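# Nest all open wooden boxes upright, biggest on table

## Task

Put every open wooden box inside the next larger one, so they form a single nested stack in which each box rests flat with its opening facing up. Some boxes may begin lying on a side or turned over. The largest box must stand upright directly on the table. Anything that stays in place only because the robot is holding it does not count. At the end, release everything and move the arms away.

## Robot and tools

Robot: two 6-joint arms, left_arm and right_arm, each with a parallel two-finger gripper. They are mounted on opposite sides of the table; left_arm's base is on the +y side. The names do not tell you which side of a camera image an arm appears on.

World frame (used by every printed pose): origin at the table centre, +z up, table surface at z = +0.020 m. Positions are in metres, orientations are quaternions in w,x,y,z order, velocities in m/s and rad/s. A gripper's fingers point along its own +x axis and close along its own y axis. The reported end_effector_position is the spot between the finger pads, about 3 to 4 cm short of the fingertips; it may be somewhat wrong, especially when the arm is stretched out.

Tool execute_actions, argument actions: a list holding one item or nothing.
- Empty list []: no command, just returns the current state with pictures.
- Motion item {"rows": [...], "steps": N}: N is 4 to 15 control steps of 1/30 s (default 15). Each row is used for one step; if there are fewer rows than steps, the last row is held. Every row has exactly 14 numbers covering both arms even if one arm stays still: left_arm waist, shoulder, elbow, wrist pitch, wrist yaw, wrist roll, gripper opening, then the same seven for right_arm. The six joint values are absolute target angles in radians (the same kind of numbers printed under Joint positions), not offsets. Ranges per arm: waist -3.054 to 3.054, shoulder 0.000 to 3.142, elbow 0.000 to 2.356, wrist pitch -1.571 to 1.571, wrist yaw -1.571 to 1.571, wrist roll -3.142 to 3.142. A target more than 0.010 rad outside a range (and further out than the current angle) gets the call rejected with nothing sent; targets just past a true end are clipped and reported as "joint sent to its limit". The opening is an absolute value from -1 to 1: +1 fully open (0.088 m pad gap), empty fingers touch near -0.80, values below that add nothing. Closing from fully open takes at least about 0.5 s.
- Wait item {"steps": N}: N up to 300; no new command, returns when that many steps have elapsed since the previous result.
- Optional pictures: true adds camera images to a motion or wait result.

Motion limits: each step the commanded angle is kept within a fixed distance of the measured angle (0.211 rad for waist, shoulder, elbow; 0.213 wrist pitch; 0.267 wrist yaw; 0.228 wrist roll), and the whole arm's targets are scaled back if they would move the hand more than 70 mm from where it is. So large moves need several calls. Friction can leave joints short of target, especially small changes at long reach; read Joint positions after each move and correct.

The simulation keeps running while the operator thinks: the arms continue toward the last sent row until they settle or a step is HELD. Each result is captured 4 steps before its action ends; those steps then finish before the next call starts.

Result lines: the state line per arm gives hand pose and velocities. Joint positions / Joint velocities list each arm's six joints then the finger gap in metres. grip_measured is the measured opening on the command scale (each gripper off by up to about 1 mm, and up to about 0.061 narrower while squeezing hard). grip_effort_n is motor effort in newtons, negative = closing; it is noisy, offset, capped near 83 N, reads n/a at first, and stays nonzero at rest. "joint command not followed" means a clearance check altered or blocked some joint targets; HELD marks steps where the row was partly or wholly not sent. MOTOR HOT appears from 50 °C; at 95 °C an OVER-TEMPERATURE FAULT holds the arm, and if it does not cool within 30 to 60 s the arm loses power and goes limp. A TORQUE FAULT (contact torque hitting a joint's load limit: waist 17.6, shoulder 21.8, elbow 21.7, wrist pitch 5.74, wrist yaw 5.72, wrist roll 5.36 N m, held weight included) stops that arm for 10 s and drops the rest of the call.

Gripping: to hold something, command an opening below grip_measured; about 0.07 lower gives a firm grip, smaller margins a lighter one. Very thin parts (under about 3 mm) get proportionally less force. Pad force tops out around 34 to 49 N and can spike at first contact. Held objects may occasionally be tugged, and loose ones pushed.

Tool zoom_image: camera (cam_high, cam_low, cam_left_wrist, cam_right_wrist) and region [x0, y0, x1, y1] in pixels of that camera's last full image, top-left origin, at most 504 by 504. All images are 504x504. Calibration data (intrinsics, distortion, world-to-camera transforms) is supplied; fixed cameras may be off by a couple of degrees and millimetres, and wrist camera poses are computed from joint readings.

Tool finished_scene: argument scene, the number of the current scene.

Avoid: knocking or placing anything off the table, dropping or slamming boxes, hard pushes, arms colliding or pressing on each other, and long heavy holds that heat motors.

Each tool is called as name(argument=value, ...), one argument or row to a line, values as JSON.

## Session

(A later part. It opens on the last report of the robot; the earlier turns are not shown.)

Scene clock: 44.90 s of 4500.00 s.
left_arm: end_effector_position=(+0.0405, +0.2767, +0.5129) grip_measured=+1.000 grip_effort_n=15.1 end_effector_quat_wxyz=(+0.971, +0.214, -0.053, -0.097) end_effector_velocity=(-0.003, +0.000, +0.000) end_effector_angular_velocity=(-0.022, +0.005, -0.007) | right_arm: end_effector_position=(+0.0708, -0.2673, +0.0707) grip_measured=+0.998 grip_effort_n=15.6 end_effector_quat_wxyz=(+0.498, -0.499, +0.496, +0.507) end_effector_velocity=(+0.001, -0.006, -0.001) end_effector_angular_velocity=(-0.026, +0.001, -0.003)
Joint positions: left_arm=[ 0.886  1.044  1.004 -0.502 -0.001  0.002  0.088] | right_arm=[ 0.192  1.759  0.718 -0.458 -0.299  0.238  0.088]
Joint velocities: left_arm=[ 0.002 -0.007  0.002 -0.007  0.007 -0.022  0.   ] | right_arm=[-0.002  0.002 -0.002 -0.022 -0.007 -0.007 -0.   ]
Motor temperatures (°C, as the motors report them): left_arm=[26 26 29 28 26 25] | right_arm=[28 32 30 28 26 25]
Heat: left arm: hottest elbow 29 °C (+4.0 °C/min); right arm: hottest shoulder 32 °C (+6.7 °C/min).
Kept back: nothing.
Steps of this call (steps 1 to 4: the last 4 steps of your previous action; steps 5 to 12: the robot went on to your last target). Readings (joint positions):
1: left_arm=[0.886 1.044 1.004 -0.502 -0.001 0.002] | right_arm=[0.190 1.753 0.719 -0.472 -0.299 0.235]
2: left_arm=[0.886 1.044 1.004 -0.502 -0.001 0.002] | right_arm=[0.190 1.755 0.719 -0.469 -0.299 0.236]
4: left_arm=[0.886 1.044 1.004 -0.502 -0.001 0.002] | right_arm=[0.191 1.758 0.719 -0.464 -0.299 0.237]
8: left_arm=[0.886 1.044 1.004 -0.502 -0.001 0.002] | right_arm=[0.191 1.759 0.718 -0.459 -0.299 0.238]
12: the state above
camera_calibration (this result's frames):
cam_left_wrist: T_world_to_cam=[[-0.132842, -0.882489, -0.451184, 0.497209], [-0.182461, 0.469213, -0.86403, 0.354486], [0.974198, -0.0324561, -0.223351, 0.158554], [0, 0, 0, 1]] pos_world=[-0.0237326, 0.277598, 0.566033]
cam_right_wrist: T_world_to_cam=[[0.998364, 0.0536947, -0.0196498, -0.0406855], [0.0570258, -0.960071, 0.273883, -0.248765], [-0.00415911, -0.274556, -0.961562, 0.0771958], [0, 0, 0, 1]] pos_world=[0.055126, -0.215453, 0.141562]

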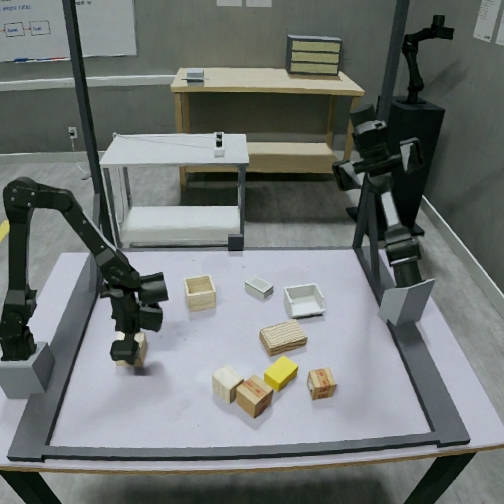

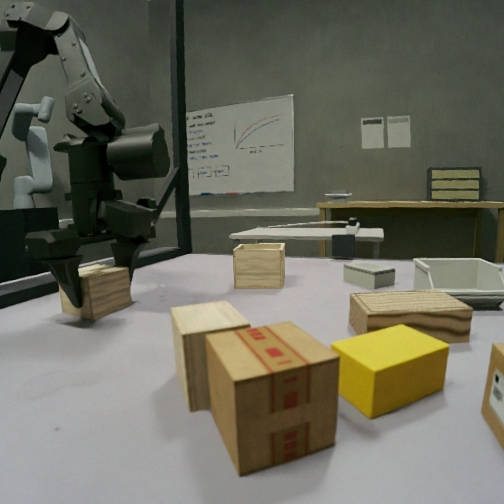

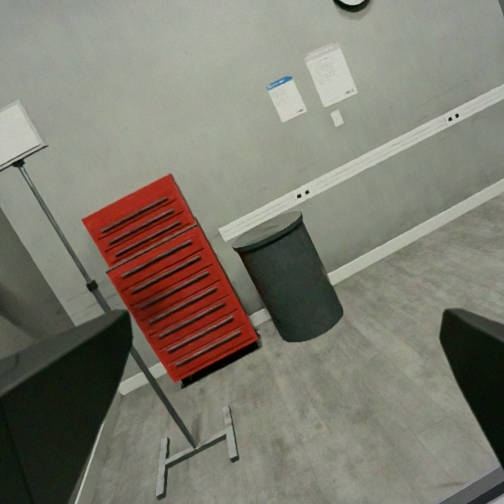

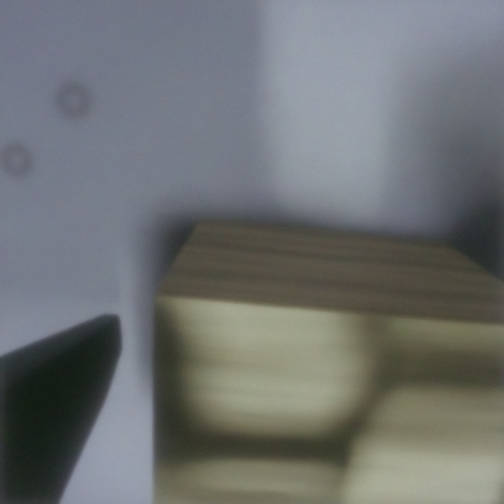

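execute_actions(
  actions=[
    {"rows":[[0.9,1.0,1.0,-0.5,0,0,1,0.192,1.76,0.718,-0.458,-0.297,0.24,0.45]],"steps":15},
  ],
)

execute_actions(
  actions=[
    {"rows":[[0.9,1.0,1.0,-0.5,0,0,1,0.15,1.65,0.78,-0.65,-0.297,0.24,0.45]],"steps":15},
  ],
)

execute_actions(
  actions=[
    {"rows":[[0.9,1.0,1.0,-0.5,0,0,1,0.06,2.11,1.42,-0.85,-0.302,0.85,0.45]],"steps":15},
  ],
)

execute_actions(
  actions=[
    {"steps":20},
  ],
)

execute_actions(
  actions=[
    {"rows":[[0.9,1.0,1.0,-0.5,0,0,1,0.089,2.22,1.409,-0.73,-0.302,0.88,0.45]],"steps":15},
  ],
)

execute_actions(
  actions=[
    {"steps":12},
  ],
  pictures=true,
)

Scene clock: 45.67 s of 4500.00 s.
left_arm: end_effector_position=(+0.0405, +0.2767, +0.5129) grip_measured=+1.000 grip_effort_n=15.1 end_effector_quat_wxyz=(+0.971, +0.214, -0.053, -0.097) end_effector_velocity=(-0.001, -0.002, +0.000) end_effector_angular_velocity=(-0.006, -0.001, -0.012) | right_arm: end_effector_position=(+0.0709, -0.2673, +0.0706) grip_measured=+0.545 grip_effort_n=-83.5 end_effector_quat_wxyz=(+0.498, -0.499, +0.496, +0.507) end_effector_velocity=(+0.000, -0.005, +0.001) end_effector_angular_velocity=(-0.017, +0.003, +0.000)
Joint positions: left_arm=[ 0.886  1.044  1.004 -0.502 -0.001  0.002  0.088] | right_arm=[ 0.192  1.76   0.718 -0.458 -0.299  0.238  0.066]
Joint velocities: left_arm=[-0.002 -0.002 -0.002  0.007  0.007 -0.007  0.   ] | right_arm=[-0.002 -0.007 -0.002 -0.022 -0.007 -0.007 -0.   ]
Motor temperatures (°C, as the motors report them): left_arm=[26 26 29 28 26 25] | right_arm=[28 32 30 27 26 25]
Heat: left arm: hottest elbow 29 °C (+3.9 °C/min); right arm: hottest shoulder 32 °C (+6.6 °C/min).
Steps of this call (steps 1 to 12: the robot went on to your last target; steps 13 to 23: the first 11 steps of this action). Readings (joint positions):
13: left_arm=[0.886 1.044 1.004 -0.502 -0.001 0.002] | right_arm=[0.192 1.760 0.718 -0.457 -0.299 0.238]
14: left_arm=[0.886 1.044 1.004 -0.502 -0.001 0.002] | right_arm=[0.192 1.760 0.718 -0.457 -0.299 0.238]
16: left_arm=[0.886 1.044 1.004 -0.502 -0.001 0.002] | right_arm=[0.192 1.760 0.718 -0.457 -0.299 0.238]
20: left_arm=[0.886 1.044 1.004 -0.502 -0.001 0.002] | right_arm=[0.192 1.760 0.718 -0.458 -0.299 0.238]
23: the state above

Scene clock: 46.17 s of 4500.00 s.
left_arm: end_effector_position=(+0.0405, +0.2767, +0.5129) grip_measured=+1.000 grip_effort_n=15.1 end_effector_quat_wxyz=(+0.971, +0.214, -0.053, -0.097) end_effector_velocity=(-0.000, -0.001, -0.003) end_effector_angular_velocity=(-0.003, +0.012, -0.006) | right_arm: end_effector_position=(+0.0713, -0.2702, +0.1047) grip_measured=+0.545 grip_effort_n=-83.5 end_effector_quat_wxyz=(+0.507, -0.493, +0.509, +0.491) end_effector_velocity=(+0.005, -0.029, +0.001) end_effector_angular_velocity=(-0.133, -0.006, -0.055)
Joint positions: left_arm=[ 0.886  1.044  1.004 -0.502 -0.001  0.002  0.088] | right_arm=[ 0.154  1.66   0.772 -0.64  -0.299  0.238  0.066]
Joint velocities: left_arm=[-0.002 -0.002 -0.002 -0.007  0.007 -0.007  0.   ] | right_arm=[-0.007 -0.002 -0.002 -0.139 -0.022  0.007 -0.   ]
Motor temperatures (°C, as the motors report them): left_arm=[26 26 29 28 26 25] | right_arm=[28 32 30 27 26 25]
Heat: left arm: hottest elbow 29 °C (+3.9 °C/min); right arm: hottest shoulder 32 °C (+6.5 °C/min).
Steps of this call (steps 1 to 4: the last 4 steps of your previous action; steps 5 to 15: the first 11 steps of this action). Readings (joint positions):
5: left_arm=[0.886 1.044 1.004 -0.502 -0.001 0.002] | right_arm=[0.190 1.751 0.723 -0.477 -0.299 0.238]
6: left_arm=[0.886 1.044 1.004 -0.502 -0.001 0.002] | right_arm=[0.183 1.738 0.733 -0.530 -0.299 0.238]
8: left_arm=[0.886 1.044 1.004 -0.502 -0.001 0.002] | right_arm=[0.167 1.698 0.743 -0.585 -0.299 0.238]
12: left_arm=[0.886 1.044 1.004 -0.502 -0.001 0.002] | right_arm=[0.155 1.664 0.770 -0.625 -0.299 0.238]
15: the state above

Scene clock: 46.67 s of 4500.00 s.
left_arm: end_effector_position=(+0.0405, +0.2767, +0.5129) grip_measured=+1.000 grip_effort_n=15.1 end_effector_quat_wxyz=(+0.971, +0.214, -0.053, -0.097) end_effector_velocity=(-0.000, +0.003, -0.002) end_effector_angular_velocity=(+0.006, +0.001, +0.012) | right_arm: end_effector_position=(+0.0873, -0.1780, +0.0943) grip_measured=+0.545 grip_effort_n=-83.5 end_effector_quat_wxyz=(+0.624, -0.338, +0.651, +0.269) end_effector_velocity=(-0.075, +0.367, +0.103) end_effector_angular_velocity=(+0.732, +0.044, -0.511)
Joint positions: left_arm=[ 0.886  1.044  1.004 -0.502 -0.001  0.002  0.088] | right_arm=[ 0.064  2.07   1.252 -0.842 -0.302  0.763  0.066]
Joint velocities: left_arm=[ 0.002 -0.007 -0.007 -0.007 -0.007  0.007  0.   ] | right_arm=[-0.012  0.403  1.248 -0.081 -0.037  0.725 -0.   ]
Motor temperatures (°C, as the motors report them): left_arm=[26 26 29 28 26 25] | right_arm=[28 32 30 27 26 25]
Heat: left arm: hottest elbow 29 °C (+3.9 °C/min); right arm: hottest shoulder 32 °C (+6.4 °C/min).
Steps of this call (steps 1 to 4: the last 4 steps of your previous action; steps 5 to 15: the first 11 steps of this action). Readings (joint positions):
5: left_arm=[0.886 1.044 1.004 -0.502 -0.001 0.002] | right_arm=[0.148 1.679 0.792 -0.680 -0.301 0.271]
6: left_arm=[0.886 1.044 1.004 -0.502 -0.001 0.002] | right_arm=[0.132 1.719 0.839 -0.741 -0.302 0.328]
8: left_arm=[0.886 1.044 1.004 -0.502 -0.001 0.002] | right_arm=[0.096 1.819 0.932 -0.777 -0.302 0.433]
12: left_arm=[0.886 1.044 1.004 -0.502 -0.001 0.002] | right_arm=[0.067 1.996 1.123 -0.825 -0.302 0.644]
15: the state above

Scene clock: 47.33 s of 4500.00 s.
left_arm: end_effector_position=(+0.0405, +0.2767, +0.5129) grip_measured=+1.000 grip_effort_n=15.1 end_effector_quat_wxyz=(+0.971, +0.214, -0.053, -0.097) end_effector_velocity=(+0.001, +0.003, -0.005) end_effector_angular_velocity=(-0.017, +0.022, +0.013) | right_arm: end_effector_position=(+0.0757, -0.1300, +0.1165) grip_measured=+0.545 grip_effort_n=-83.5 end_effector_quat_wxyz=(+0.647, -0.283, +0.645, +0.293) end_effector_velocity=(+0.004, -0.004, +0.001) end_effector_angular_velocity=(-0.018, -0.010, -0.006)
Joint positions: left_arm=[ 0.886  1.044  1.004 -0.502 -0.001  0.002  0.088] | right_arm=[ 0.062  2.098  1.409 -0.848 -0.302  0.848  0.066]
Joint velocities: left_arm=[-0.002 -0.002 -0.002 -0.022 -0.007 -0.022  0.   ] | right_arm=[-0.007 -0.002 -0.002 -0.022  0.007 -0.007 -0.   ]
Motor temperatures (°C, as the motors report them): left_arm=[26 26 29 28 26 25] | right_arm=[28 32 30 27 26 25]
Heat: left arm: hottest elbow 29 °C (+3.8 °C/min); right arm: hottest shoulder 32 °C (+6.3 °C/min).
Kept back: nothing.
Steps of this call (steps 1 to 4: the last 4 steps of your previous action; steps 5 to 20: the robot went on to your last target). Readings (joint positions):
1: left_arm=[0.886 1.044 1.004 -0.502 -0.001 0.002] | right_arm=[0.064 2.080 1.292 -0.842 -0.302 0.785]
2: left_arm=[0.886 1.044 1.004 -0.502 -0.001 0.002] | right_arm=[0.064 2.085 1.327 -0.842 -0.302 0.801]
4: left_arm=[0.886 1.044 1.004 -0.502 -0.001 0.002] | right_arm=[0.063 2.086 1.375 -0.842 -0.302 0.821]
8: left_arm=[0.886 1.044 1.004 -0.502 -0.001 0.002] | right_arm=[0.062 2.088 1.406 -0.845 -0.302 0.840]
20: the state above

Scene clock: 47.70 s of 4500.00 s.
left_arm: end_effector_position=(+0.0405, +0.2767, +0.5129) grip_measured=+1.000 grip_effort_n=15.1 end_effector_quat_wxyz=(+0.971, +0.214, -0.053, -0.097) end_effector_velocity=(-0.001, +0.003, -0.000) end_effector_angular_velocity=(-0.008, -0.005, +0.019) | right_arm: end_effector_position=(+0.0771, -0.1187, +0.0762) grip_measured=+0.545 grip_effort_n=-83.5 end_effector_quat_wxyz=(+0.647, -0.281, +0.646, +0.292) end_effector_velocity=(+0.004, +0.000, +0.000) end_effector_angular_velocity=(+0.005, -0.006, -0.028)
Joint positions: left_arm=[ 0.886  1.044  1.004 -0.502 -0.001  0.002  0.088] | right_arm=[ 0.086  2.207  1.412 -0.733 -0.302  0.876  0.066]
Joint velocities: left_arm=[-0.002 -0.007 -0.002 -0.007 -0.022 -0.007  0.   ] | right_arm=[-0.007 -0.002 -0.007  0.007  0.007  0.022 -0.   ]
Motor temperatures (°C, as the motors report them): left_arm=[26 26 29 28 26 25] | right_arm=[28 32 30 27 26 25]
Heat: left arm: hottest elbow 29 °C (+3.8 °C/min); right arm: hottest shoulder 32 °C (+6.3 °C/min).
Steps of this call (steps 1 to 11: the first 11 steps of this action). Readings (joint positions):
1: left_arm=[0.886 1.044 1.004 -0.502 -0.001 0.002] | right_arm=[0.063 2.107 1.409 -0.842 -0.302 0.852]
2: left_arm=[0.886 1.044 1.004 -0.502 -0.001 0.002] | right_arm=[0.065 2.121 1.411 -0.810 -0.302 0.859]
4: left_arm=[0.886 1.044 1.004 -0.502 -0.001 0.002] | right_arm=[0.073 2.160 1.417 -0.764 -0.302 0.867]
8: left_arm=[0.886 1.044 1.004 -0.502 -0.001 0.002] | right_arm=[0.085 2.206 1.412 -0.748 -0.302 0.874]
11: the state above

Scene clock: 48.10 s of 4500.00 s.
left_arm: end_effector_position=(+0.0405, +0.2767, +0.5129) grip_measured=+1.000 grip_effort_n=15.1 end_effector_quat_wxyz=(+0.971, +0.214, -0.053, -0.097) end_effector_velocity=(-0.000, -0.000, +0.001) end_effector_angular_velocity=(-0.022, -0.004, +0.000) | right_arm: end_effector_position=(+0.0773, -0.1187, +0.0757) grip_measured=+0.545 grip_effort_n=-83.5 end_effector_quat_wxyz=(+0.647, -0.281, +0.646, +0.292) end_effector_velocity=(-0.001, -0.001, +0.002) end_effector_angular_velocity=(-0.003, +0.007, +0.004)
Joint positions: left_arm=[ 0.886  1.044  1.004 -0.502 -0.001  0.002  0.088] | right_arm=[ 0.086  2.208  1.412 -0.732 -0.302  0.878  0.066]
Joint velocities: left_arm=[-0.002 -0.002 -0.002  0.007 -0.007 -0.022  0.   ] | right_arm=[-0.002 -0.007 -0.002 -0.007 -0.007 -0.007 -0.   ]
Motor temperatures (°C, as the motors report them): left_arm=[26 26 29 28 26 25] | right_arm=[28 32 30 27 26 25]
Heat: left arm: hottest elbow 29 °C (+3.7 °C/min); right arm: hottest shoulder 32 °C (+6.2 °C/min).
Kept back: nothing.
Steps of this call (steps 1 to 4: the last 4 steps of your previous action; steps 5 to 12: the robot went on to your last target). Readings (joint positions):
1: left_arm=[0.886 1.044 1.004 -0.502 -0.001 0.002] | right_arm=[0.086 2.207 1.412 -0.733 -0.302 0.877]
2: left_arm=[0.886 1.044 1.004 -0.502 -0.001 0.002] | right_arm=[0.086 2.207 1.412 -0.733 -0.302 0.877]
4: left_arm=[0.886 1.044 1.004 -0.502 -0.001 0.002] | right_arm=[0.086 2.208 1.412 -0.733 -0.302 0.877]
8: left_arm=[0.886 1.044 1.004 -0.502 -0.001 0.002] | right_arm=[0.086 2.208 1.412 -0.733 -0.302 0.878]
12: the state above
camera_calibration (this result's frames):
cam_left_wrist: T_world_to_cam=[[-0.132842, -0.882489, -0.451184, 0.497209], [-0.182461, 0.469213, -0.86403, 0.354486], [0.974198, -0.0324561, -0.223351, 0.158554], [0, 0, 0, 1]] pos_world=[-0.0237326, 0.277598, 0.566033]
cam_right_wrist: T_world_to_cam=[[0.767363, -0.640655, -0.0267359, -0.118979], [-0.610306, -0.74253, 0.276, -0.0305641], [-0.196673, -0.195475, -0.960786, 0.146965], [0, 0, 0, 1]] pos_world=[0.101551, -0.0701915, 0.146457]

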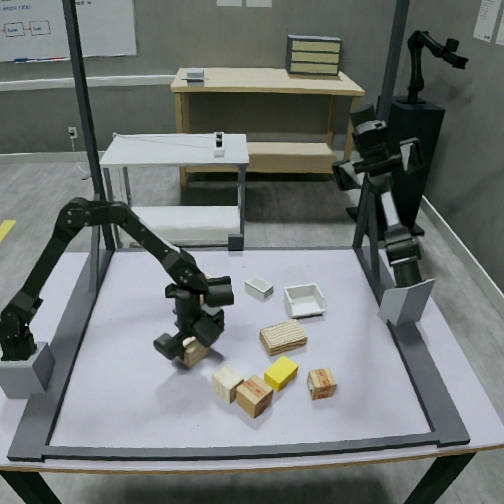

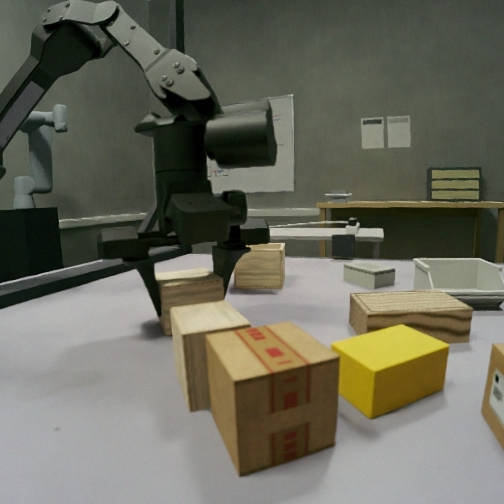

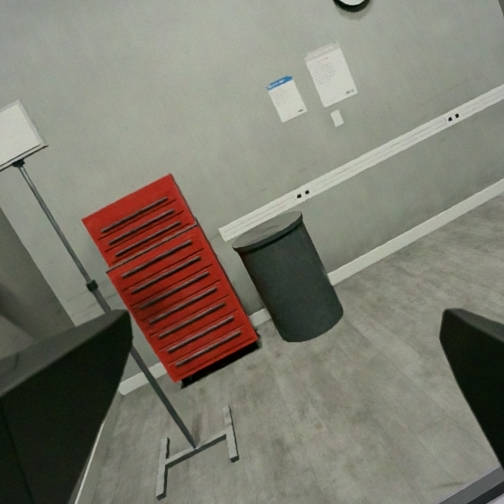

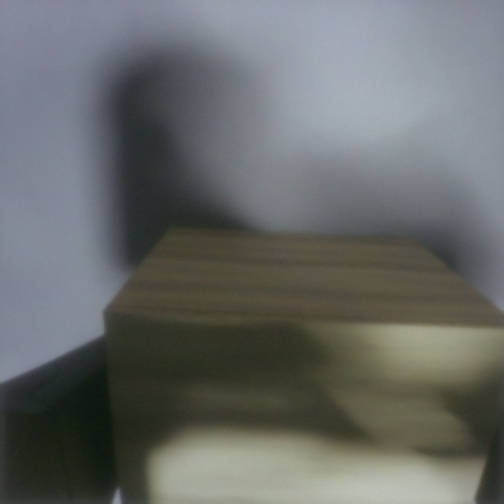

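execute_actions(
  actions=[
    {"rows":[[0.9,1.0,1.0,-0.5,0,0,1,0.086,2.208,1.412,-0.732,-0.302,0.88,1]],"steps":15},
  ],
)

execute_actions(
  actions=[
    {"rows":[[0.9,1.0,1.0,-0.5,0,0,1,0.1,1.75,1.3,-1.1,-0.302,0.88,1]],"steps":15},
  ],
)

execute_actions(
  actions=[
    {"steps":15},
  ],
)

execute_actions(
  actions=[
    {"rows":[[0.9,1.0,1.0,-0.5,0,0,1,0.509,1.7,0.766,0.5,1.175,0.78,1]],"steps":15},
  ],
)

execute_actions(
  actions=[
    {"steps":45},
  ],
)

execute_actions(
  actions=[
    {"rows":[[0.9,1.0,1.0,-0.5,0,0,1,0.509,2.165,0.766,0.84,1.175,0.78,1]],"steps":15},
  ],
)

execute_actions(
  actions=[
    {"steps":25},
  ],
  pictures=true,
)

Scene clock: 48.93 s of 4500.00 s.
left_arm: end_effector_position=(+0.0405, +0.2767, +0.5129) grip_measured=+1.000 grip_effort_n=15.1 end_effector_quat_wxyz=(+0.971, +0.214, -0.053, -0.097) end_effector_velocity=(+0.000, +0.003, -0.001) end_effector_angular_velocity=(-0.008, -0.000, +0.021) | right_arm: end_effector_position=(+0.0773, -0.1187, +0.0757) grip_measured=+0.974 grip_effort_n=17.9 end_effector_quat_wxyz=(+0.647, -0.281, +0.646, +0.292) end_effector_velocity=(-0.003, +0.001, +0.001) end_effector_angular_velocity=(+0.005, +0.023, +0.007)
Joint positions: left_arm=[ 0.886  1.044  1.004 -0.502 -0.001  0.002  0.088] | right_arm=[ 0.086  2.208  1.412 -0.732 -0.302  0.878  0.087]
Joint velocities: left_arm=[-0.002 -0.002 -0.002 -0.007 -0.022 -0.007  0.   ] | right_arm=[-0.002 -0.002 -0.002  0.007 -0.022 -0.007  0.01 ]
Motor temperatures (°C, as the motors report them): left_arm=[26 26 29 28 26 25] | right_arm=[28 32 30 27 26 25]
Heat: left arm: hottest elbow 29 °C (+3.7 °C/min); right arm: hottest shoulder 32 °C (+6.1 °C/min).
Steps of this call (steps 1 to 14: the robot went on to your last target; steps 15 to 25: the first 11 steps of this action). Readings (joint positions):
15: left_arm=[0.886 1.044 1.004 -0.502 -0.001 0.002] | right_arm=[0.086 2.208 1.412 -0.732 -0.302 0.878]
16: left_arm=[0.886 1.044 1.004 -0.502 -0.001 0.002] | right_arm=[0.086 2.208 1.412 -0.732 -0.302 0.878]
18: left_arm=[0.886 1.044 1.004 -0.502 -0.001 0.002] | right_arm=[0.086 2.208 1.412 -0.732 -0.302 0.878]
22: left_arm=[0.886 1.044 1.004 -0.502 -0.001 0.002] | right_arm=[0.086 2.208 1.412 -0.732 -0.302 0.878]
25: the state above

Scene clock: 49.43 s of 4500.00 s.
left_arm: end_effector_position=(+0.0405, +0.2767, +0.5129) grip_measured=+1.000 grip_effort_n=15.1 end_effector_quat_wxyz=(+0.971, +0.214, -0.053, -0.097) end_effector_velocity=(+0.001, +0.002, -0.004) end_effector_angular_velocity=(-0.005, +0.010, +0.010) | right_arm: end_effector_position=(+0.0477, -0.1913, +0.1909) grip_measured=+0.997 grip_effort_n=18.4 end_effector_quat_wxyz=(+0.645, -0.288, +0.647, +0.288) end_effector_velocity=(-0.056, -0.051, +0.210) end_effector_angular_velocity=(+0.415, +0.054, +0.134)
Joint positions: left_arm=[ 0.886  1.044  1.004 -0.502 -0.001  0.002  0.088] | right_arm=[ 0.096  1.793  1.32  -1.068 -0.301  0.879  0.088]
Joint velocities: left_arm=[-0.002 -0.002 -0.007 -0.007 -0.007 -0.007  0.   ] | right_arm=[-0.002 -0.711 -0.002 -0.271  0.007 -0.007 -0.   ]
Motor temperatures (°C, as the motors report them): left_arm=[26 26 29 28 26 25] | right_arm=[28 32 30 27 26 25]
Heat: left arm: hottest elbow 29 °C (+3.6 °C/min); right arm: hottest shoulder 32 °C (+6.1 °C/min).
Steps of this call (steps 1 to 4: the last 4 steps of your previous action; steps 5 to 15: the first 11 steps of this action). Readings (joint positions):
5: left_arm=[0.886 1.044 1.004 -0.502 -0.001 0.002] | right_arm=[0.086 2.193 1.406 -0.741 -0.302 0.878]
6: left_arm=[0.886 1.044 1.004 -0.502 -0.001 0.002] | right_arm=[0.086 2.166 1.386 -0.790 -0.302 0.879]
8: left_arm=[0.886 1.044 1.004 -0.502 -0.001 0.002] | right_arm=[0.089 2.083 1.343 -0.902 -0.301 0.879]
12: left_arm=[0.886 1.044 1.004 -0.502 -0.001 0.002] | right_arm=[0.095 1.901 1.320 -1.034 -0.301 0.879]
15: the state above

Scene clock: 49.93 s of 4500.00 s.
left_arm: end_effector_position=(+0.0405, +0.2767, +0.5129) grip_measured=+1.000 grip_effort_n=15.1 end_effector_quat_wxyz=(+0.971, +0.214, -0.053, -0.097) end_effector_velocity=(-0.002, +0.001, -0.001) end_effector_angular_velocity=(+0.007, +0.003, -0.003) | right_arm: end_effector_position=(+0.0463, -0.1991, +0.1994) grip_measured=+0.998 grip_effort_n=18.4 end_effector_quat_wxyz=(+0.645, -0.288, +0.647, +0.287) end_effector_velocity=(-0.001, -0.001, +0.003) end_effector_angular_velocity=(+0.002, +0.008, +0.006)
Joint positions: left_arm=[ 0.886  1.044  1.004 -0.502 -0.001  0.002  0.088] | right_arm=[ 0.096  1.759  1.312 -1.097 -0.301  0.879  0.088]
Joint velocities: left_arm=[ 0.002 -0.007 -0.002 -0.007  0.007  0.007  0.   ] | right_arm=[-0.002 -0.007  0.002 -0.007 -0.007 -0.007 -0.   ]
Motor temperatures (°C, as the motors report them): left_arm=[26 26 29 28 26 25] | right_arm=[28 32 30 27 26 25]
Heat: left arm: hottest elbow 29 °C (+3.6 °C/min); right arm: hottest shoulder 32 °C (+6.0 °C/min).
Kept back: nothing.
Steps of this call (steps 1 to 4: the last 4 steps of your previous action; steps 5 to 15: the robot went on to your last target). Readings (joint positions):
1: left_arm=[0.886 1.044 1.004 -0.502 -0.001 0.002] | right_arm=[0.096 1.775 1.320 -1.077 -0.301 0.879]
2: left_arm=[0.886 1.044 1.004 -0.502 -0.001 0.002] | right_arm=[0.096 1.765 1.320 -1.083 -0.301 0.879]
4: left_arm=[0.886 1.044 1.004 -0.502 -0.001 0.002] | right_arm=[0.096 1.761 1.319 -1.088 -0.301 0.879]
8: left_arm=[0.886 1.044 1.004 -0.502 -0.001 0.002] | right_arm=[0.096 1.761 1.312 -1.096 -0.301 0.879]
15: the state above

Scene clock: 50.30 s of 4500.00 s.
left_arm: end_effector_position=(+0.0405, +0.2767, +0.5129) grip_measured=+1.000 grip_effort_n=15.1 end_effector_quat_wxyz=(+0.971, +0.214, -0.053, -0.097) end_effector_velocity=(+0.001, -0.000, +0.000) end_effector_angular_velocity=(+0.007, -0.006, +0.004) | right_arm: end_effector_position=(+0.0584, -0.2344, +0.1093) grip_measured=+0.998 grip_effort_n=17.4 end_effector_quat_wxyz=(+0.739, -0.446, +0.319, +0.392) end_effector_velocity=(+0.231, +0.040, -0.025) end_effector_angular_velocity=(+1.135, -1.362, +0.278)
Joint positions: left_arm=[ 0.886  1.044  1.004 -0.502 -0.001  0.002  0.088] | right_arm=[ 0.489  1.712  0.851 -0.574  0.342  0.786  0.088]
Joint velocities: left_arm=[-0.002  0.002 -0.002  0.007 -0.007  0.007  0.   ] | right_arm=[ 0.168 -0.002 -0.935  1.253  1.78  -0.022  0.   ]
Motor temperatures (°C, as the motors report them): left_arm=[26 26 29 28 26 25] | right_arm=[28 32 30 27 26 25]
Heat: left arm: hottest elbow 29 °C (+3.6 °C/min); right arm: hottest shoulder 32 °C (+6.0 °C/min).
Steps of this call (steps 1 to 11: the first 11 steps of this action). Readings (joint positions):
1: left_arm=[0.886 1.044 1.004 -0.502 -0.001 0.002] | right_arm=[0.106 1.752 1.294 -1.069 -0.267 0.868]
2: left_arm=[0.886 1.044 1.004 -0.502 -0.001 0.002] | right_arm=[0.140 1.734 1.251 -1.003 -0.191 0.845]
4: left_arm=[0.886 1.044 1.004 -0.502 -0.001 0.002] | right_arm=[0.240 1.714 1.162 -0.914 -0.075 0.817]
8: left_arm=[0.886 1.044 1.004 -0.502 -0.001 0.002] | right_arm=[0.434 1.712 0.974 -0.715 0.162 0.792]
11: the state above

Scene clock: 51.80 s of 4500.00 s.
left_arm: end_effector_position=(+0.0405, +0.2767, +0.5129) grip_measured=+1.000 grip_effort_n=15.1 end_effector_quat_wxyz=(+0.971, +0.214, -0.053, -0.097) end_effector_velocity=(+0.001, +0.005, -0.000) end_effector_angular_velocity=(-0.011, -0.001, +0.024) | right_arm: end_effector_position=(+0.0462, -0.1285, +0.2556) grip_measured=+0.998 grip_effort_n=17.9 end_effector_quat_wxyz=(+0.896, +0.076, +0.018, +0.437) end_effector_velocity=(+0.000, -0.000, +0.001) end_effector_angular_velocity=(-0.017, -0.010, +0.000)
Joint positions: left_arm=[ 0.886  1.044  1.004 -0.502 -0.001  0.002  0.088] | right_arm=[0.505 1.705 0.778 0.498 1.17  0.78  0.088]
Joint velocities: left_arm=[ 0.002 -0.002 -0.002 -0.007 -0.022 -0.007  0.   ] | right_arm=[-0.002 -0.007  0.002 -0.022 -0.007 -0.007 -0.   ]
Motor temperatures (°C, as the motors report them): left_arm=[26 26 29 29 26 25] | right_arm=[28 32 30 27 26 25]
Heat: left arm: hottest elbow 29 °C (+3.5 °C/min); right arm: hottest shoulder 32 °C (+5.8 °C/min).
Kept back: nothing.
Steps of this call (steps 1 to 4: the last 4 steps of your previous action; steps 5 to 45: the robot went on to your last target). Readings (joint positions):
1: left_arm=[0.886 1.044 1.004 -0.502 -0.001 0.002] | right_arm=[0.493 1.712 0.824 -0.529 0.403 0.785]
2: left_arm=[0.886 1.044 1.004 -0.502 -0.001 0.002] | right_arm=[0.494 1.712 0.806 -0.481 0.465 0.785]
4: left_arm=[0.886 1.044 1.004 -0.502 -0.001 0.002] | right_arm=[0.496 1.712 0.790 -0.380 0.588 0.784]
8: left_arm=[0.886 1.044 1.004 -0.502 -0.001 0.002] | right_arm=[0.502 1.709 0.783 -0.180 0.834 0.782]
45: the state above
All arms were judged still, so your last target was given up. Only a new action makes them travel on or press farther. Fingers that are still opening or closing keep moving.

Scene clock: 52.17 s of 4500.00 s.
left_arm: end_effector_position=(+0.0405, +0.2767, +0.5129) grip_measured=+1.000 grip_effort_n=15.1 end_effector_quat_wxyz=(+0.971, +0.214, -0.053, -0.097) end_effector_velocity=(-0.000, -0.001, -0.003) end_effector_angular_velocity=(-0.032, +0.018, -0.008) | right_arm: end_effector_position=(+0.0733, -0.1163, +0.1459) grip_measured=+0.998 grip_effort_n=18.4 end_effector_quat_wxyz=(+0.906, +0.026, +0.009, +0.423) end_effector_velocity=(+0.077, -0.038, -0.162) end_effector_angular_velocity=(-0.352, -0.230, -0.104)
Joint positions: left_arm=[ 0.886  1.044  1.004 -0.502 -0.001  0.002  0.088] | right_arm=[0.507 2.116 0.769 0.812 1.177 0.78  0.088]
Joint velocities: left_arm=[-0.002 -0.002 -0.002 -0.007  0.007 -0.037  0.   ] | right_arm=[-0.002  0.486 -0.095  0.168 -0.007 -0.022  0.   ]
Motor temperatures (°C, as the motors report them): left_arm=[26 26 29 29 26 25] | right_arm=[28 32 30 27 26 25]
Heat: left arm: hottest elbow 29 °C (+3.5 °C/min); right arm: hottest shoulder 32 °C (+5.8 °C/min).
Steps of this call (steps 1 to 11: the first 11 steps of this action). Readings (joint positions):
1: left_arm=[0.886 1.044 1.004 -0.502 -0.001 0.002] | right_arm=[0.505 1.722 0.777 0.529 1.175 0.779]
2: left_arm=[0.886 1.044 1.004 -0.502 -0.001 0.002] | right_arm=[0.505 1.756 0.780 0.595 1.180 0.780]
4: left_arm=[0.886 1.044 1.004 -0.502 -0.001 0.002] | right_arm=[0.507 1.845 0.784 0.685 1.180 0.780]
8: left_arm=[0.886 1.044 1.004 -0.502 -0.001 0.002] | right_arm=[0.507 2.031 0.779 0.790 1.179 0.780]
11: the state above

Scene clock: 53.00 s of 4500.00 s.
left_arm: end_effector_position=(+0.0405, +0.2767, +0.5129) grip_measured=+1.000 grip_effort_n=15.1 end_effector_quat_wxyz=(+0.971, +0.214, -0.053, -0.097) end_effector_velocity=(-0.003, +0.002, -0.003) end_effector_angular_velocity=(-0.005, +0.010, +0.010) | right_arm: end_effector_position=(+0.0771, -0.1174, +0.1361) grip_measured=+0.998 grip_effort_n=17.4 end_effector_quat_wxyz=(+0.906, +0.020, +0.008, +0.422) end_effector_velocity=(+0.000, -0.001, -0.003) end_effector_angular_velocity=(-0.036, -0.025, +0.002)
Joint positions: left_arm=[ 0.886  1.044  1.004 -0.502 -0.001  0.002  0.088] | right_arm=[0.507 2.152 0.767 0.838 1.177 0.78  0.088]
Joint velocities: left_arm=[-0.002 -0.012 -0.002 -0.022 -0.007 -0.007  0.   ] | right_arm=[ 0.002 -0.002 -0.002 -0.022 -0.007 -0.022 -0.   ]
Motor temperatures (°C, as the motors report them): left_arm=[26 26 29 29 26 25] | right_arm=[28 32 30 27 26 25]
Heat: left arm: hottest elbow 29 °C (+3.4 °C/min); right arm: hottest shoulder 32 °C (+5.7 °C/min).
Kept back: nothing.
Steps of this call (steps 1 to 4: the last 4 steps of your previous action; steps 5 to 25: the robot went on to your last target). Readings (joint positions):
1: left_arm=[0.886 1.044 1.004 -0.502 -0.001 0.002] | right_arm=[0.507 2.129 0.767 0.818 1.177 0.780]
2: left_arm=[0.886 1.044 1.004 -0.502 -0.001 0.002] | right_arm=[0.507 2.137 0.767 0.824 1.177 0.780]
4: left_arm=[0.886 1.044 1.004 -0.502 -0.001 0.002] | right_arm=[0.507 2.142 0.767 0.832 1.177 0.780]
8: left_arm=[0.886 1.044 1.004 -0.502 -0.001 0.002] | right_arm=[0.507 2.147 0.767 0.836 1.177 0.780]
25: the state above
camera_calibration (this result's frames):
cam_left_wrist: T_world_to_cam=[[-0.132842, -0.882489, -0.451184, 0.497209], [-0.182461, 0.469213, -0.86403, 0.354486], [0.974198, -0.0324561, -0.223351, 0.158554], [0, 0, 0, 1]] pos_world=[-0.0237326, 0.277598, 0.566033]
cam_right_wrist: T_world_to_cam=[[0.773694, -0.633554, -0.00274069, -0.119334], [-0.18114, -0.217058, -0.959205, 0.150334], [0.607113, 0.742627, -0.282698, 0.161111], [0, 0, 0, 1]] pos_world=[0.0217468, -0.162619, 0.18942]

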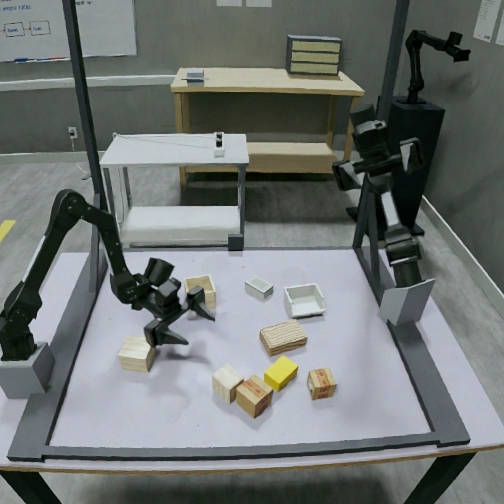

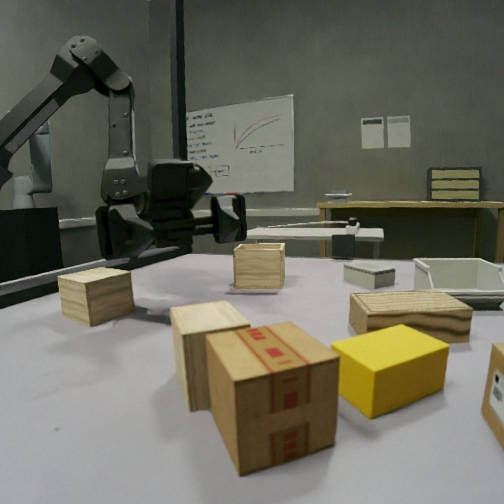

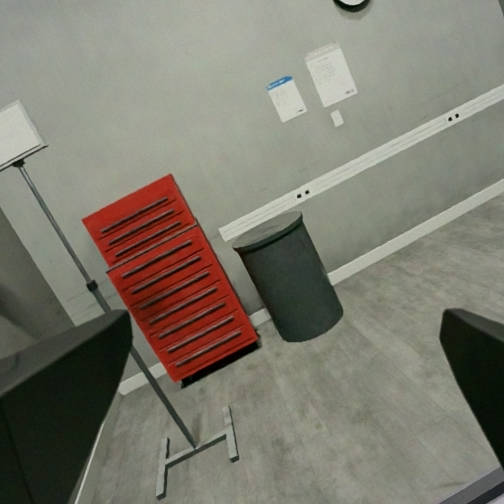

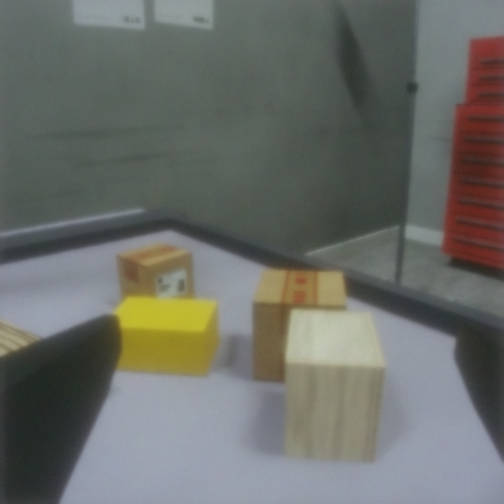

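execute_actions(
  actions=[
    {"rows":[[0.9,1.0,1.0,-0.5,0,0,1,0.4,1.25,0.874,0.5,1.175,0.78,1]],"steps":15},
  ],
)

execute_actions(
  actions=[
    {"steps":15},
  ],
)

execute_actions(
  actions=[
    {"rows":[[0.9,1.0,1.0,-0.5,0,0,1,0,1.235,0.874,-1.216,-0.304,0.06,1]],"steps":15},
  ],
)

execute_actions(
  actions=[
    {"steps":60},
  ],
  pictures=true,
)

Scene clock: 53.67 s of 4500.00 s.
left_arm: end_effector_position=(+0.0405, +0.2767, +0.5129) grip_measured=+1.000 grip_effort_n=15.1 end_effector_quat_wxyz=(+0.971, +0.214, -0.053, -0.097) end_effector_velocity=(+0.000, -0.001, -0.005) end_effector_angular_velocity=(+0.002, +0.026, -0.003) | right_arm: end_effector_position=(+0.0698, -0.1049, +0.2802) grip_measured=+0.998 grip_effort_n=17.4 end_effector_quat_wxyz=(+0.907, +0.128, +0.011, +0.400) end_effector_velocity=(-0.092, -0.082, +0.452) end_effector_angular_velocity=(+0.944, +0.476, +0.285)
Joint positions: left_arm=[ 0.886  1.044  1.004 -0.502 -0.001  0.002  0.088] | right_arm=[0.406 1.745 0.861 0.534 1.174 0.78  0.088]
Joint velocities: left_arm=[-0.007  0.002  0.002 -0.022  0.007 -0.007  0.   ] | right_arm=[-0.022 -1.297  0.046 -0.242 -0.007 -0.007 -0.   ]
Motor temperatures (°C, as the motors report them): left_arm=[26 26 29 29 26 25] | right_arm=[28 32 30 27 26 25]
Heat: left arm: hottest elbow 29 °C (+3.4 °C/min); right arm: hottest shoulder 32 °C (+5.6 °C/min).
Steps of this call (steps 1 to 9: the robot went on to your last target; steps 10 to 20: the first 11 steps of this action). Readings (joint positions):
10: left_arm=[0.886 1.044 1.004 -0.502 -0.001 0.002] | right_arm=[0.504 2.139 0.772 0.814 1.176 0.780]
11: left_arm=[0.886 1.044 1.004 -0.502 -0.001 0.002] | right_arm=[0.493 2.118 0.781 0.763 1.174 0.780]
13: left_arm=[0.886 1.044 1.004 -0.502 -0.001 0.002] | right_arm=[0.457 2.051 0.805 0.687 1.174 0.780]
17: left_arm=[0.886 1.044 1.004 -0.502 -0.001 0.002] | right_arm=[0.412 1.878 0.851 0.571 1.174 0.780]
20: the state above

Scene clock: 54.17 s of 4500.00 s.
left_arm: end_effector_position=(+0.0405, +0.2767, +0.5129) grip_measured=+1.000 grip_effort_n=15.1 end_effector_quat_wxyz=(+0.971, +0.214, -0.053, -0.097) end_effector_velocity=(+0.001, +0.005, -0.000) end_effector_angular_velocity=(+0.018, -0.008, +0.026) | right_arm: end_effector_position=(+0.0525, -0.1716, +0.4465) grip_measured=+0.998 grip_effort_n=17.9 end_effector_quat_wxyz=(+0.831, +0.346, +0.030, +0.435) end_effector_velocity=(+0.003, -0.007, +0.002) end_effector_angular_velocity=(-0.041, -0.024, -0.008)
Joint positions: left_arm=[ 0.886  1.044  1.004 -0.502 -0.001  0.002  0.088] | right_arm=[0.401 1.261 0.876 0.505 1.174 0.78  0.088]
Joint velocities: left_arm=[ 0.002 -0.002 -0.002 -0.007 -0.022  0.022  0.   ] | right_arm=[-0.002 -0.042 -0.002 -0.081 -0.007 -0.007 -0.   ]
Motor temperatures (°C, as the motors report them): left_arm=[26 26 29 29 26 25] | right_arm=[28 32 30 27 26 25]
Heat: left arm: hottest elbow 29 °C (+3.3 °C/min); right arm: hottest shoulder 32 °C (+5.5 °C/min).
Kept back: nothing.
Steps of this call (steps 1 to 4: the last 4 steps of your previous action; steps 5 to 15: the robot went on to your last target). Readings (joint positions):
1: left_arm=[0.886 1.044 1.004 -0.502 -0.001 0.002] | right_arm=[0.406 1.702 0.863 0.527 1.174 0.780]
2: left_arm=[0.886 1.044 1.004 -0.502 -0.001 0.002] | right_arm=[0.406 1.660 0.863 0.521 1.174 0.780]
4: left_arm=[0.886 1.044 1.004 -0.502 -0.001 0.002] | right_arm=[0.405 1.574 0.864 0.514 1.174 0.780]
8: left_arm=[0.886 1.044 1.004 -0.502 -0.001 0.002] | right_arm=[0.404 1.404 0.865 0.507 1.174 0.780]
15: the state above

Scene clock: 54.53 s of 4500.00 s.
left_arm: end_effector_position=(+0.0405, +0.2767, +0.5129) grip_measured=+1.000 grip_effort_n=15.1 end_effector_quat_wxyz=(+0.971, +0.214, -0.053, -0.097) end_effector_velocity=(+0.001, -0.000, +0.000) end_effector_angular_velocity=(-0.021, +0.000, +0.002) | right_arm: end_effector_position=(+0.1364, -0.1411, +0.3830) grip_measured=+0.998 grip_effort_n=17.0 end_effector_quat_wxyz=(+0.860, -0.145, +0.014, +0.489) end_effector_velocity=(-0.063, -0.005, -0.343) end_effector_angular_velocity=(-2.567, -0.614, +1.210)
Joint positions: left_arm=[ 0.886  1.044  1.004 -0.502 -0.001  0.002  0.088] | right_arm=[ 0.022  1.243  0.877 -0.019  0.528  0.219  0.088]
Joint velocities: left_arm=[-0.002  0.002 -0.002  0.007 -0.007 -0.022  0.   ] | right_arm=[-0.193 -0.022 -0.002 -1.443 -1.795 -1.399 -0.   ]
Motor temperatures (°C, as the motors report them): left_arm=[26 26 29 29 26 25] | right_arm=[28 32 30 27 26 25]
Heat: left arm: hottest elbow 29 °C (+3.3 °C/min); right arm: hottest shoulder 32 °C (+5.5 °C/min).
Steps of this call (steps 1 to 11: the first 11 steps of this action). Readings (joint positions):
1: left_arm=[0.886 1.044 1.004 -0.502 -0.001 0.002] | right_arm=[0.388 1.258 0.876 0.477 1.139 0.749]
2: left_arm=[0.886 1.044 1.004 -0.502 -0.001 0.002] | right_arm=[0.345 1.252 0.877 0.423 1.065 0.690]
4: left_arm=[0.886 1.044 1.004 -0.502 -0.001 0.002] | right_arm=[0.242 1.249 0.877 0.323 0.948 0.586]
8: left_arm=[0.886 1.044 1.004 -0.502 -0.001 0.002] | right_arm=[0.068 1.246 0.877 0.127 0.710 0.375]
11: the state above

Scene clock: 56.53 s of 4500.00 s.
left_arm: end_effector_position=(+0.0405, +0.2767, +0.5129) grip_measured=+1.000 grip_effort_n=15.1 end_effector_quat_wxyz=(+0.971, +0.214, -0.053, -0.097) end_effector_velocity=(-0.001, -0.002, +0.000) end_effector_angular_velocity=(-0.006, -0.001, -0.012) | right_arm: end_effector_position=(+0.0784, -0.3307, +0.2188) grip_measured=+0.998 grip_effort_n=16.5 end_effector_quat_wxyz=(+0.503, -0.498, +0.505, +0.494) end_effector_velocity=(-0.000, -0.005, -0.000) end_effector_angular_velocity=(-0.021, +0.006, -0.002)
Joint positions: left_arm=[ 0.886  1.044  1.004 -0.502 -0.001  0.002  0.088] | right_arm=[ 0.003  1.24   0.877 -1.214 -0.299  0.062  0.088]
Joint velocities: left_arm=[-0.002 -0.002 -0.002  0.007  0.007 -0.007  0.   ] | right_arm=[-0.002 -0.002 -0.002 -0.022 -0.007 -0.007 -0.   ]
Motor temperatures (°C, as the motors report them): left_arm=[26 26 29 29 26 25] | right_arm=[28 32 30 27 26 25]
Heat: left arm: hottest elbow 29 °C (+3.2 °C/min); right arm: hottest shoulder 32 °C (+5.3 °C/min).
Kept back: nothing.
Steps of this call (steps 1 to 4: the last 4 steps of your previous action; steps 5 to 60: the robot went on to your last target). Readings (joint positions):
1: left_arm=[0.886 1.044 1.004 -0.502 -0.001 0.002] | right_arm=[0.017 1.242 0.877 -0.068 0.467 0.179]
2: left_arm=[0.886 1.044 1.004 -0.502 -0.001 0.002] | right_arm=[0.014 1.242 0.877 -0.116 0.405 0.149]
4: left_arm=[0.886 1.044 1.004 -0.502 -0.001 0.002] | right_arm=[0.010 1.242 0.877 -0.215 0.283 0.110]
8: left_arm=[0.886 1.044 1.004 -0.502 -0.001 0.002] | right_arm=[0.005 1.242 0.877 -0.411 0.038 0.077]
60: the state above
All arms were judged still, so your last target was given up. Only a new action makes them travel on or press farther. Fingers that are still opening or closing keep moving.
camera_calibration (this result's frames):
cam_left_wrist: T_world_to_cam=[[-0.132842, -0.882489, -0.451184, 0.497209], [-0.182461, 0.469213, -0.86403, 0.354486], [0.974198, -0.0324561, -0.223351, 0.158554], [0, 0, 0, 1]] pos_world=[-0.0237326, 0.277598, 0.566033]
cam_right_wrist: T_world_to_cam=[[0.999604, 0.0258023, -0.0112112, -0.053033], [0.0279474, -0.956431, 0.290619, -0.350789], [-0.00322408, -0.290817, -0.956773, 0.195715], [0, 0, 0, 1]] pos_world=[0.0634466, -0.277219, 0.288606]

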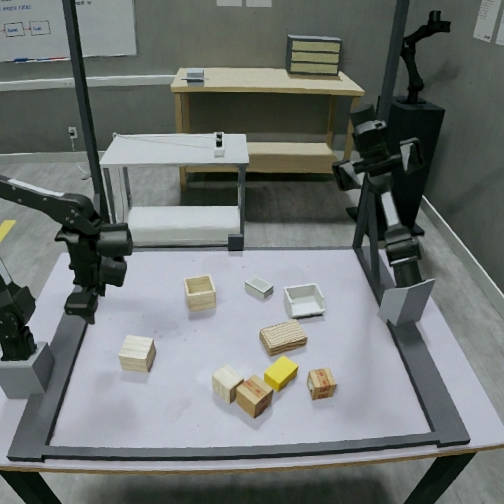

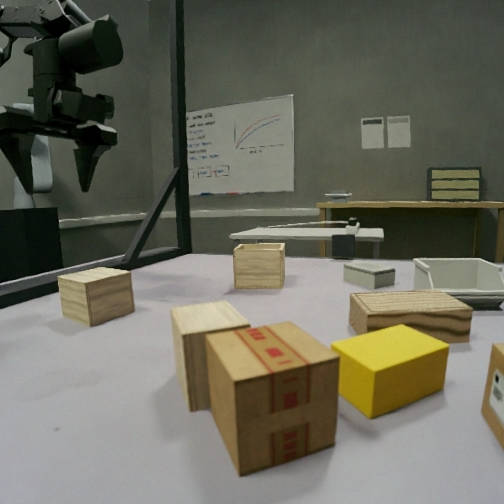

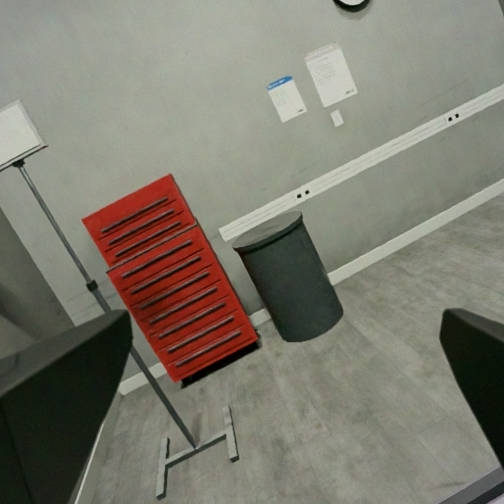

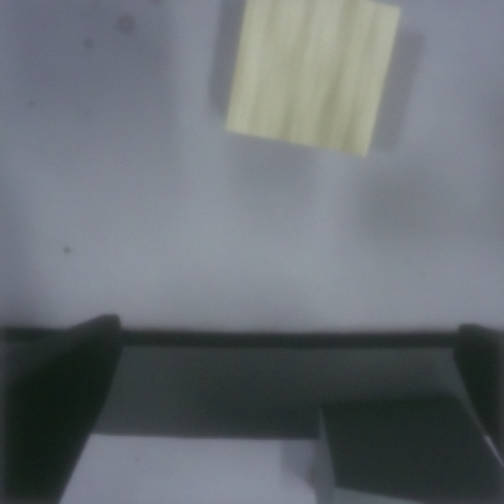

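execute_actions(
  actions=[
    {"rows":[[0.9,1.0,1.0,-0.5,0,0,1,0.03,1.66,0.928,-0.833,-0.3,0.28,1]],"steps":15},
  ],
)

execute_actions(
  actions=[
    {"steps":15},
  ],
  pictures=true,
)

Scene clock: 57.27 s of 4500.00 s.
left_arm: end_effector_position=(+0.0405, +0.2767, +0.5129) grip_measured=+1.000 grip_effort_n=15.1 end_effector_quat_wxyz=(+0.971, +0.214, -0.053, -0.097) end_effector_velocity=(+0.002, +0.005, -0.006) end_effector_angular_velocity=(-0.004, +0.017, +0.029) | right_arm: end_effector_position=(+0.0892, -0.2539, +0.1519) grip_measured=+0.998 grip_effort_n=17.4 end_effector_quat_wxyz=(+0.547, -0.450, +0.547, +0.447) end_effector_velocity=(+0.011, +0.044, -0.060) end_effector_angular_velocity=(+0.022, +0.009, -0.046)
Joint positions: left_arm=[ 0.886  1.044  1.004 -0.502 -0.001  0.002  0.088] | right_arm=[ 0.025  1.625  0.92  -0.862 -0.299  0.268  0.088]
Joint velocities: left_arm=[-0.002 -0.002 -0.007 -0.022 -0.022 -0.007  0.   ] | right_arm=[ 0.012  0.256 -0.002  0.286 -0.007  0.066 -0.   ]
Motor temperatures (°C, as the motors report them): left_arm=[26 26 29 29 26 25] | right_arm=[28 32 30 27 26 25]
Heat: left arm: hottest elbow 29 °C (+3.1 °C/min); right arm: hottest shoulder 32 °C (+5.2 °C/min).
Steps of this call (steps 1 to 11: nothing new was sent; steps 12 to 22: the first 11 steps of this action). Readings (joint positions):
12: left_arm=[0.886 1.044 1.004 -0.502 -0.001 0.002] | right_arm=[0.005 1.258 0.879 -1.203 -0.299 0.093]
13: left_arm=[0.886 1.044 1.004 -0.502 -0.001 0.002] | right_arm=[0.010 1.292 0.887 -1.151 -0.299 0.142]
15: left_arm=[0.886 1.044 1.004 -0.502 -0.001 0.002] | right_arm=[0.017 1.394 0.910 -1.032 -0.299 0.202]
19: left_arm=[0.886 1.044 1.004 -0.502 -0.001 0.002] | right_arm=[0.023 1.568 0.920 -0.894 -0.299 0.254]
22: the state above

Scene clock: 57.77 s of 4500.00 s.
left_arm: end_effector_position=(+0.0405, +0.2767, +0.5129) grip_measured=+1.000 grip_effort_n=15.1 end_effector_quat_wxyz=(+0.971, +0.214, -0.053, -0.097) end_effector_velocity=(+0.004, +0.007, -0.006) end_effector_angular_velocity=(+0.008, +0.017, +0.036) | right_arm: end_effector_position=(+0.0904, -0.2499, +0.1462) grip_measured=+0.998 grip_effort_n=17.4 end_effector_quat_wxyz=(+0.549, -0.447, +0.548, +0.445) end_effector_velocity=(-0.002, +0.001, -0.001) end_effector_angular_velocity=(+0.001, +0.022, -0.009)
Joint positions: left_arm=[ 0.886  1.044  1.004 -0.502 -0.001  0.002  0.088] | right_arm=[ 0.026  1.649  0.92  -0.836 -0.299  0.278  0.088]
Joint velocities: left_arm=[ 0.002  0.002 -0.007 -0.022 -0.022  0.007  0.   ] | right_arm=[-0.002  0.002 -0.002  0.007 -0.022  0.007 -0.   ]
Motor temperatures (°C, as the motors report them): left_arm=[26 26 29 29 26 25] | right_arm=[28 32 30 27 26 25]
Heat: left arm: hottest elbow 29 °C (+3.1 °C/min); right arm: hottest shoulder 32 °C (+5.2 °C/min).
Kept back: nothing.
Steps of this call (steps 1 to 4: the last 4 steps of your previous action; steps 5 to 15: the robot went on to your last target). Readings (joint positions):
1: left_arm=[0.886 1.044 1.004 -0.502 -0.001 0.002] | right_arm=[0.026 1.631 0.920 -0.853 -0.299 0.270]
2: left_arm=[0.886 1.044 1.004 -0.502 -0.001 0.002] | right_arm=[0.026 1.635 0.920 -0.848 -0.299 0.272]
4: left_arm=[0.886 1.044 1.004 -0.502 -0.001 0.002] | right_arm=[0.026 1.641 0.920 -0.844 -0.299 0.275]
8: left_arm=[0.886 1.044 1.004 -0.502 -0.001 0.002] | right_arm=[0.026 1.647 0.920 -0.838 -0.299 0.277]
15: the state above
camera_calibration (this result's frames):
cam_left_wrist: T_world_to_cam=[[-0.132842, -0.882489, -0.451184, 0.497209], [-0.182461, 0.469213, -0.86403, 0.354486], [0.974198, -0.0324561, -0.223351, 0.158554], [0, 0, 0, 1]] pos_world=[-0.0237326, 0.277598, 0.566033]
cam_right_wrist: T_world_to_cam=[[0.986605, -0.162725, -0.0114766, -0.113836], [-0.152713, -0.946054, 0.285762, -0.233104], [-0.0573582, -0.280182, -0.958232, 0.157538], [0, 0, 0, 1]] pos_world=[0.0857488, -0.194914, 0.216264]

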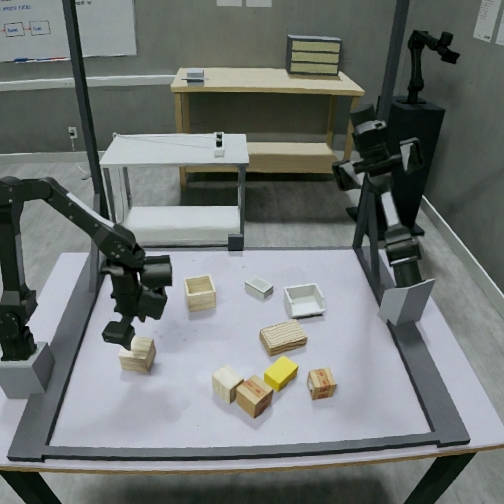

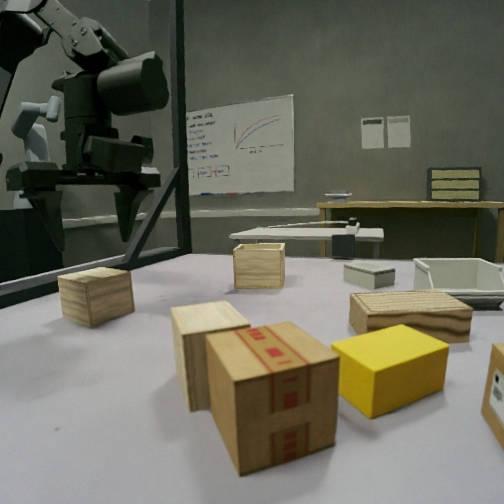

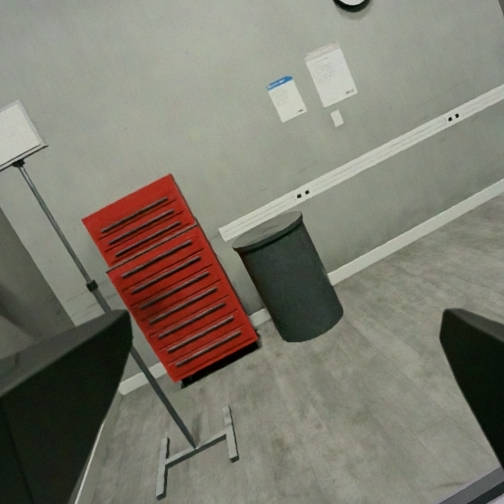

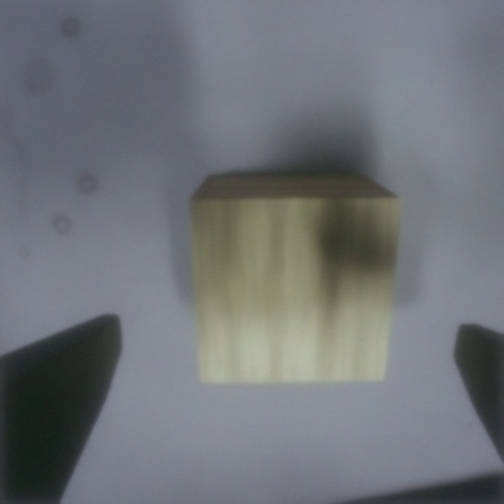

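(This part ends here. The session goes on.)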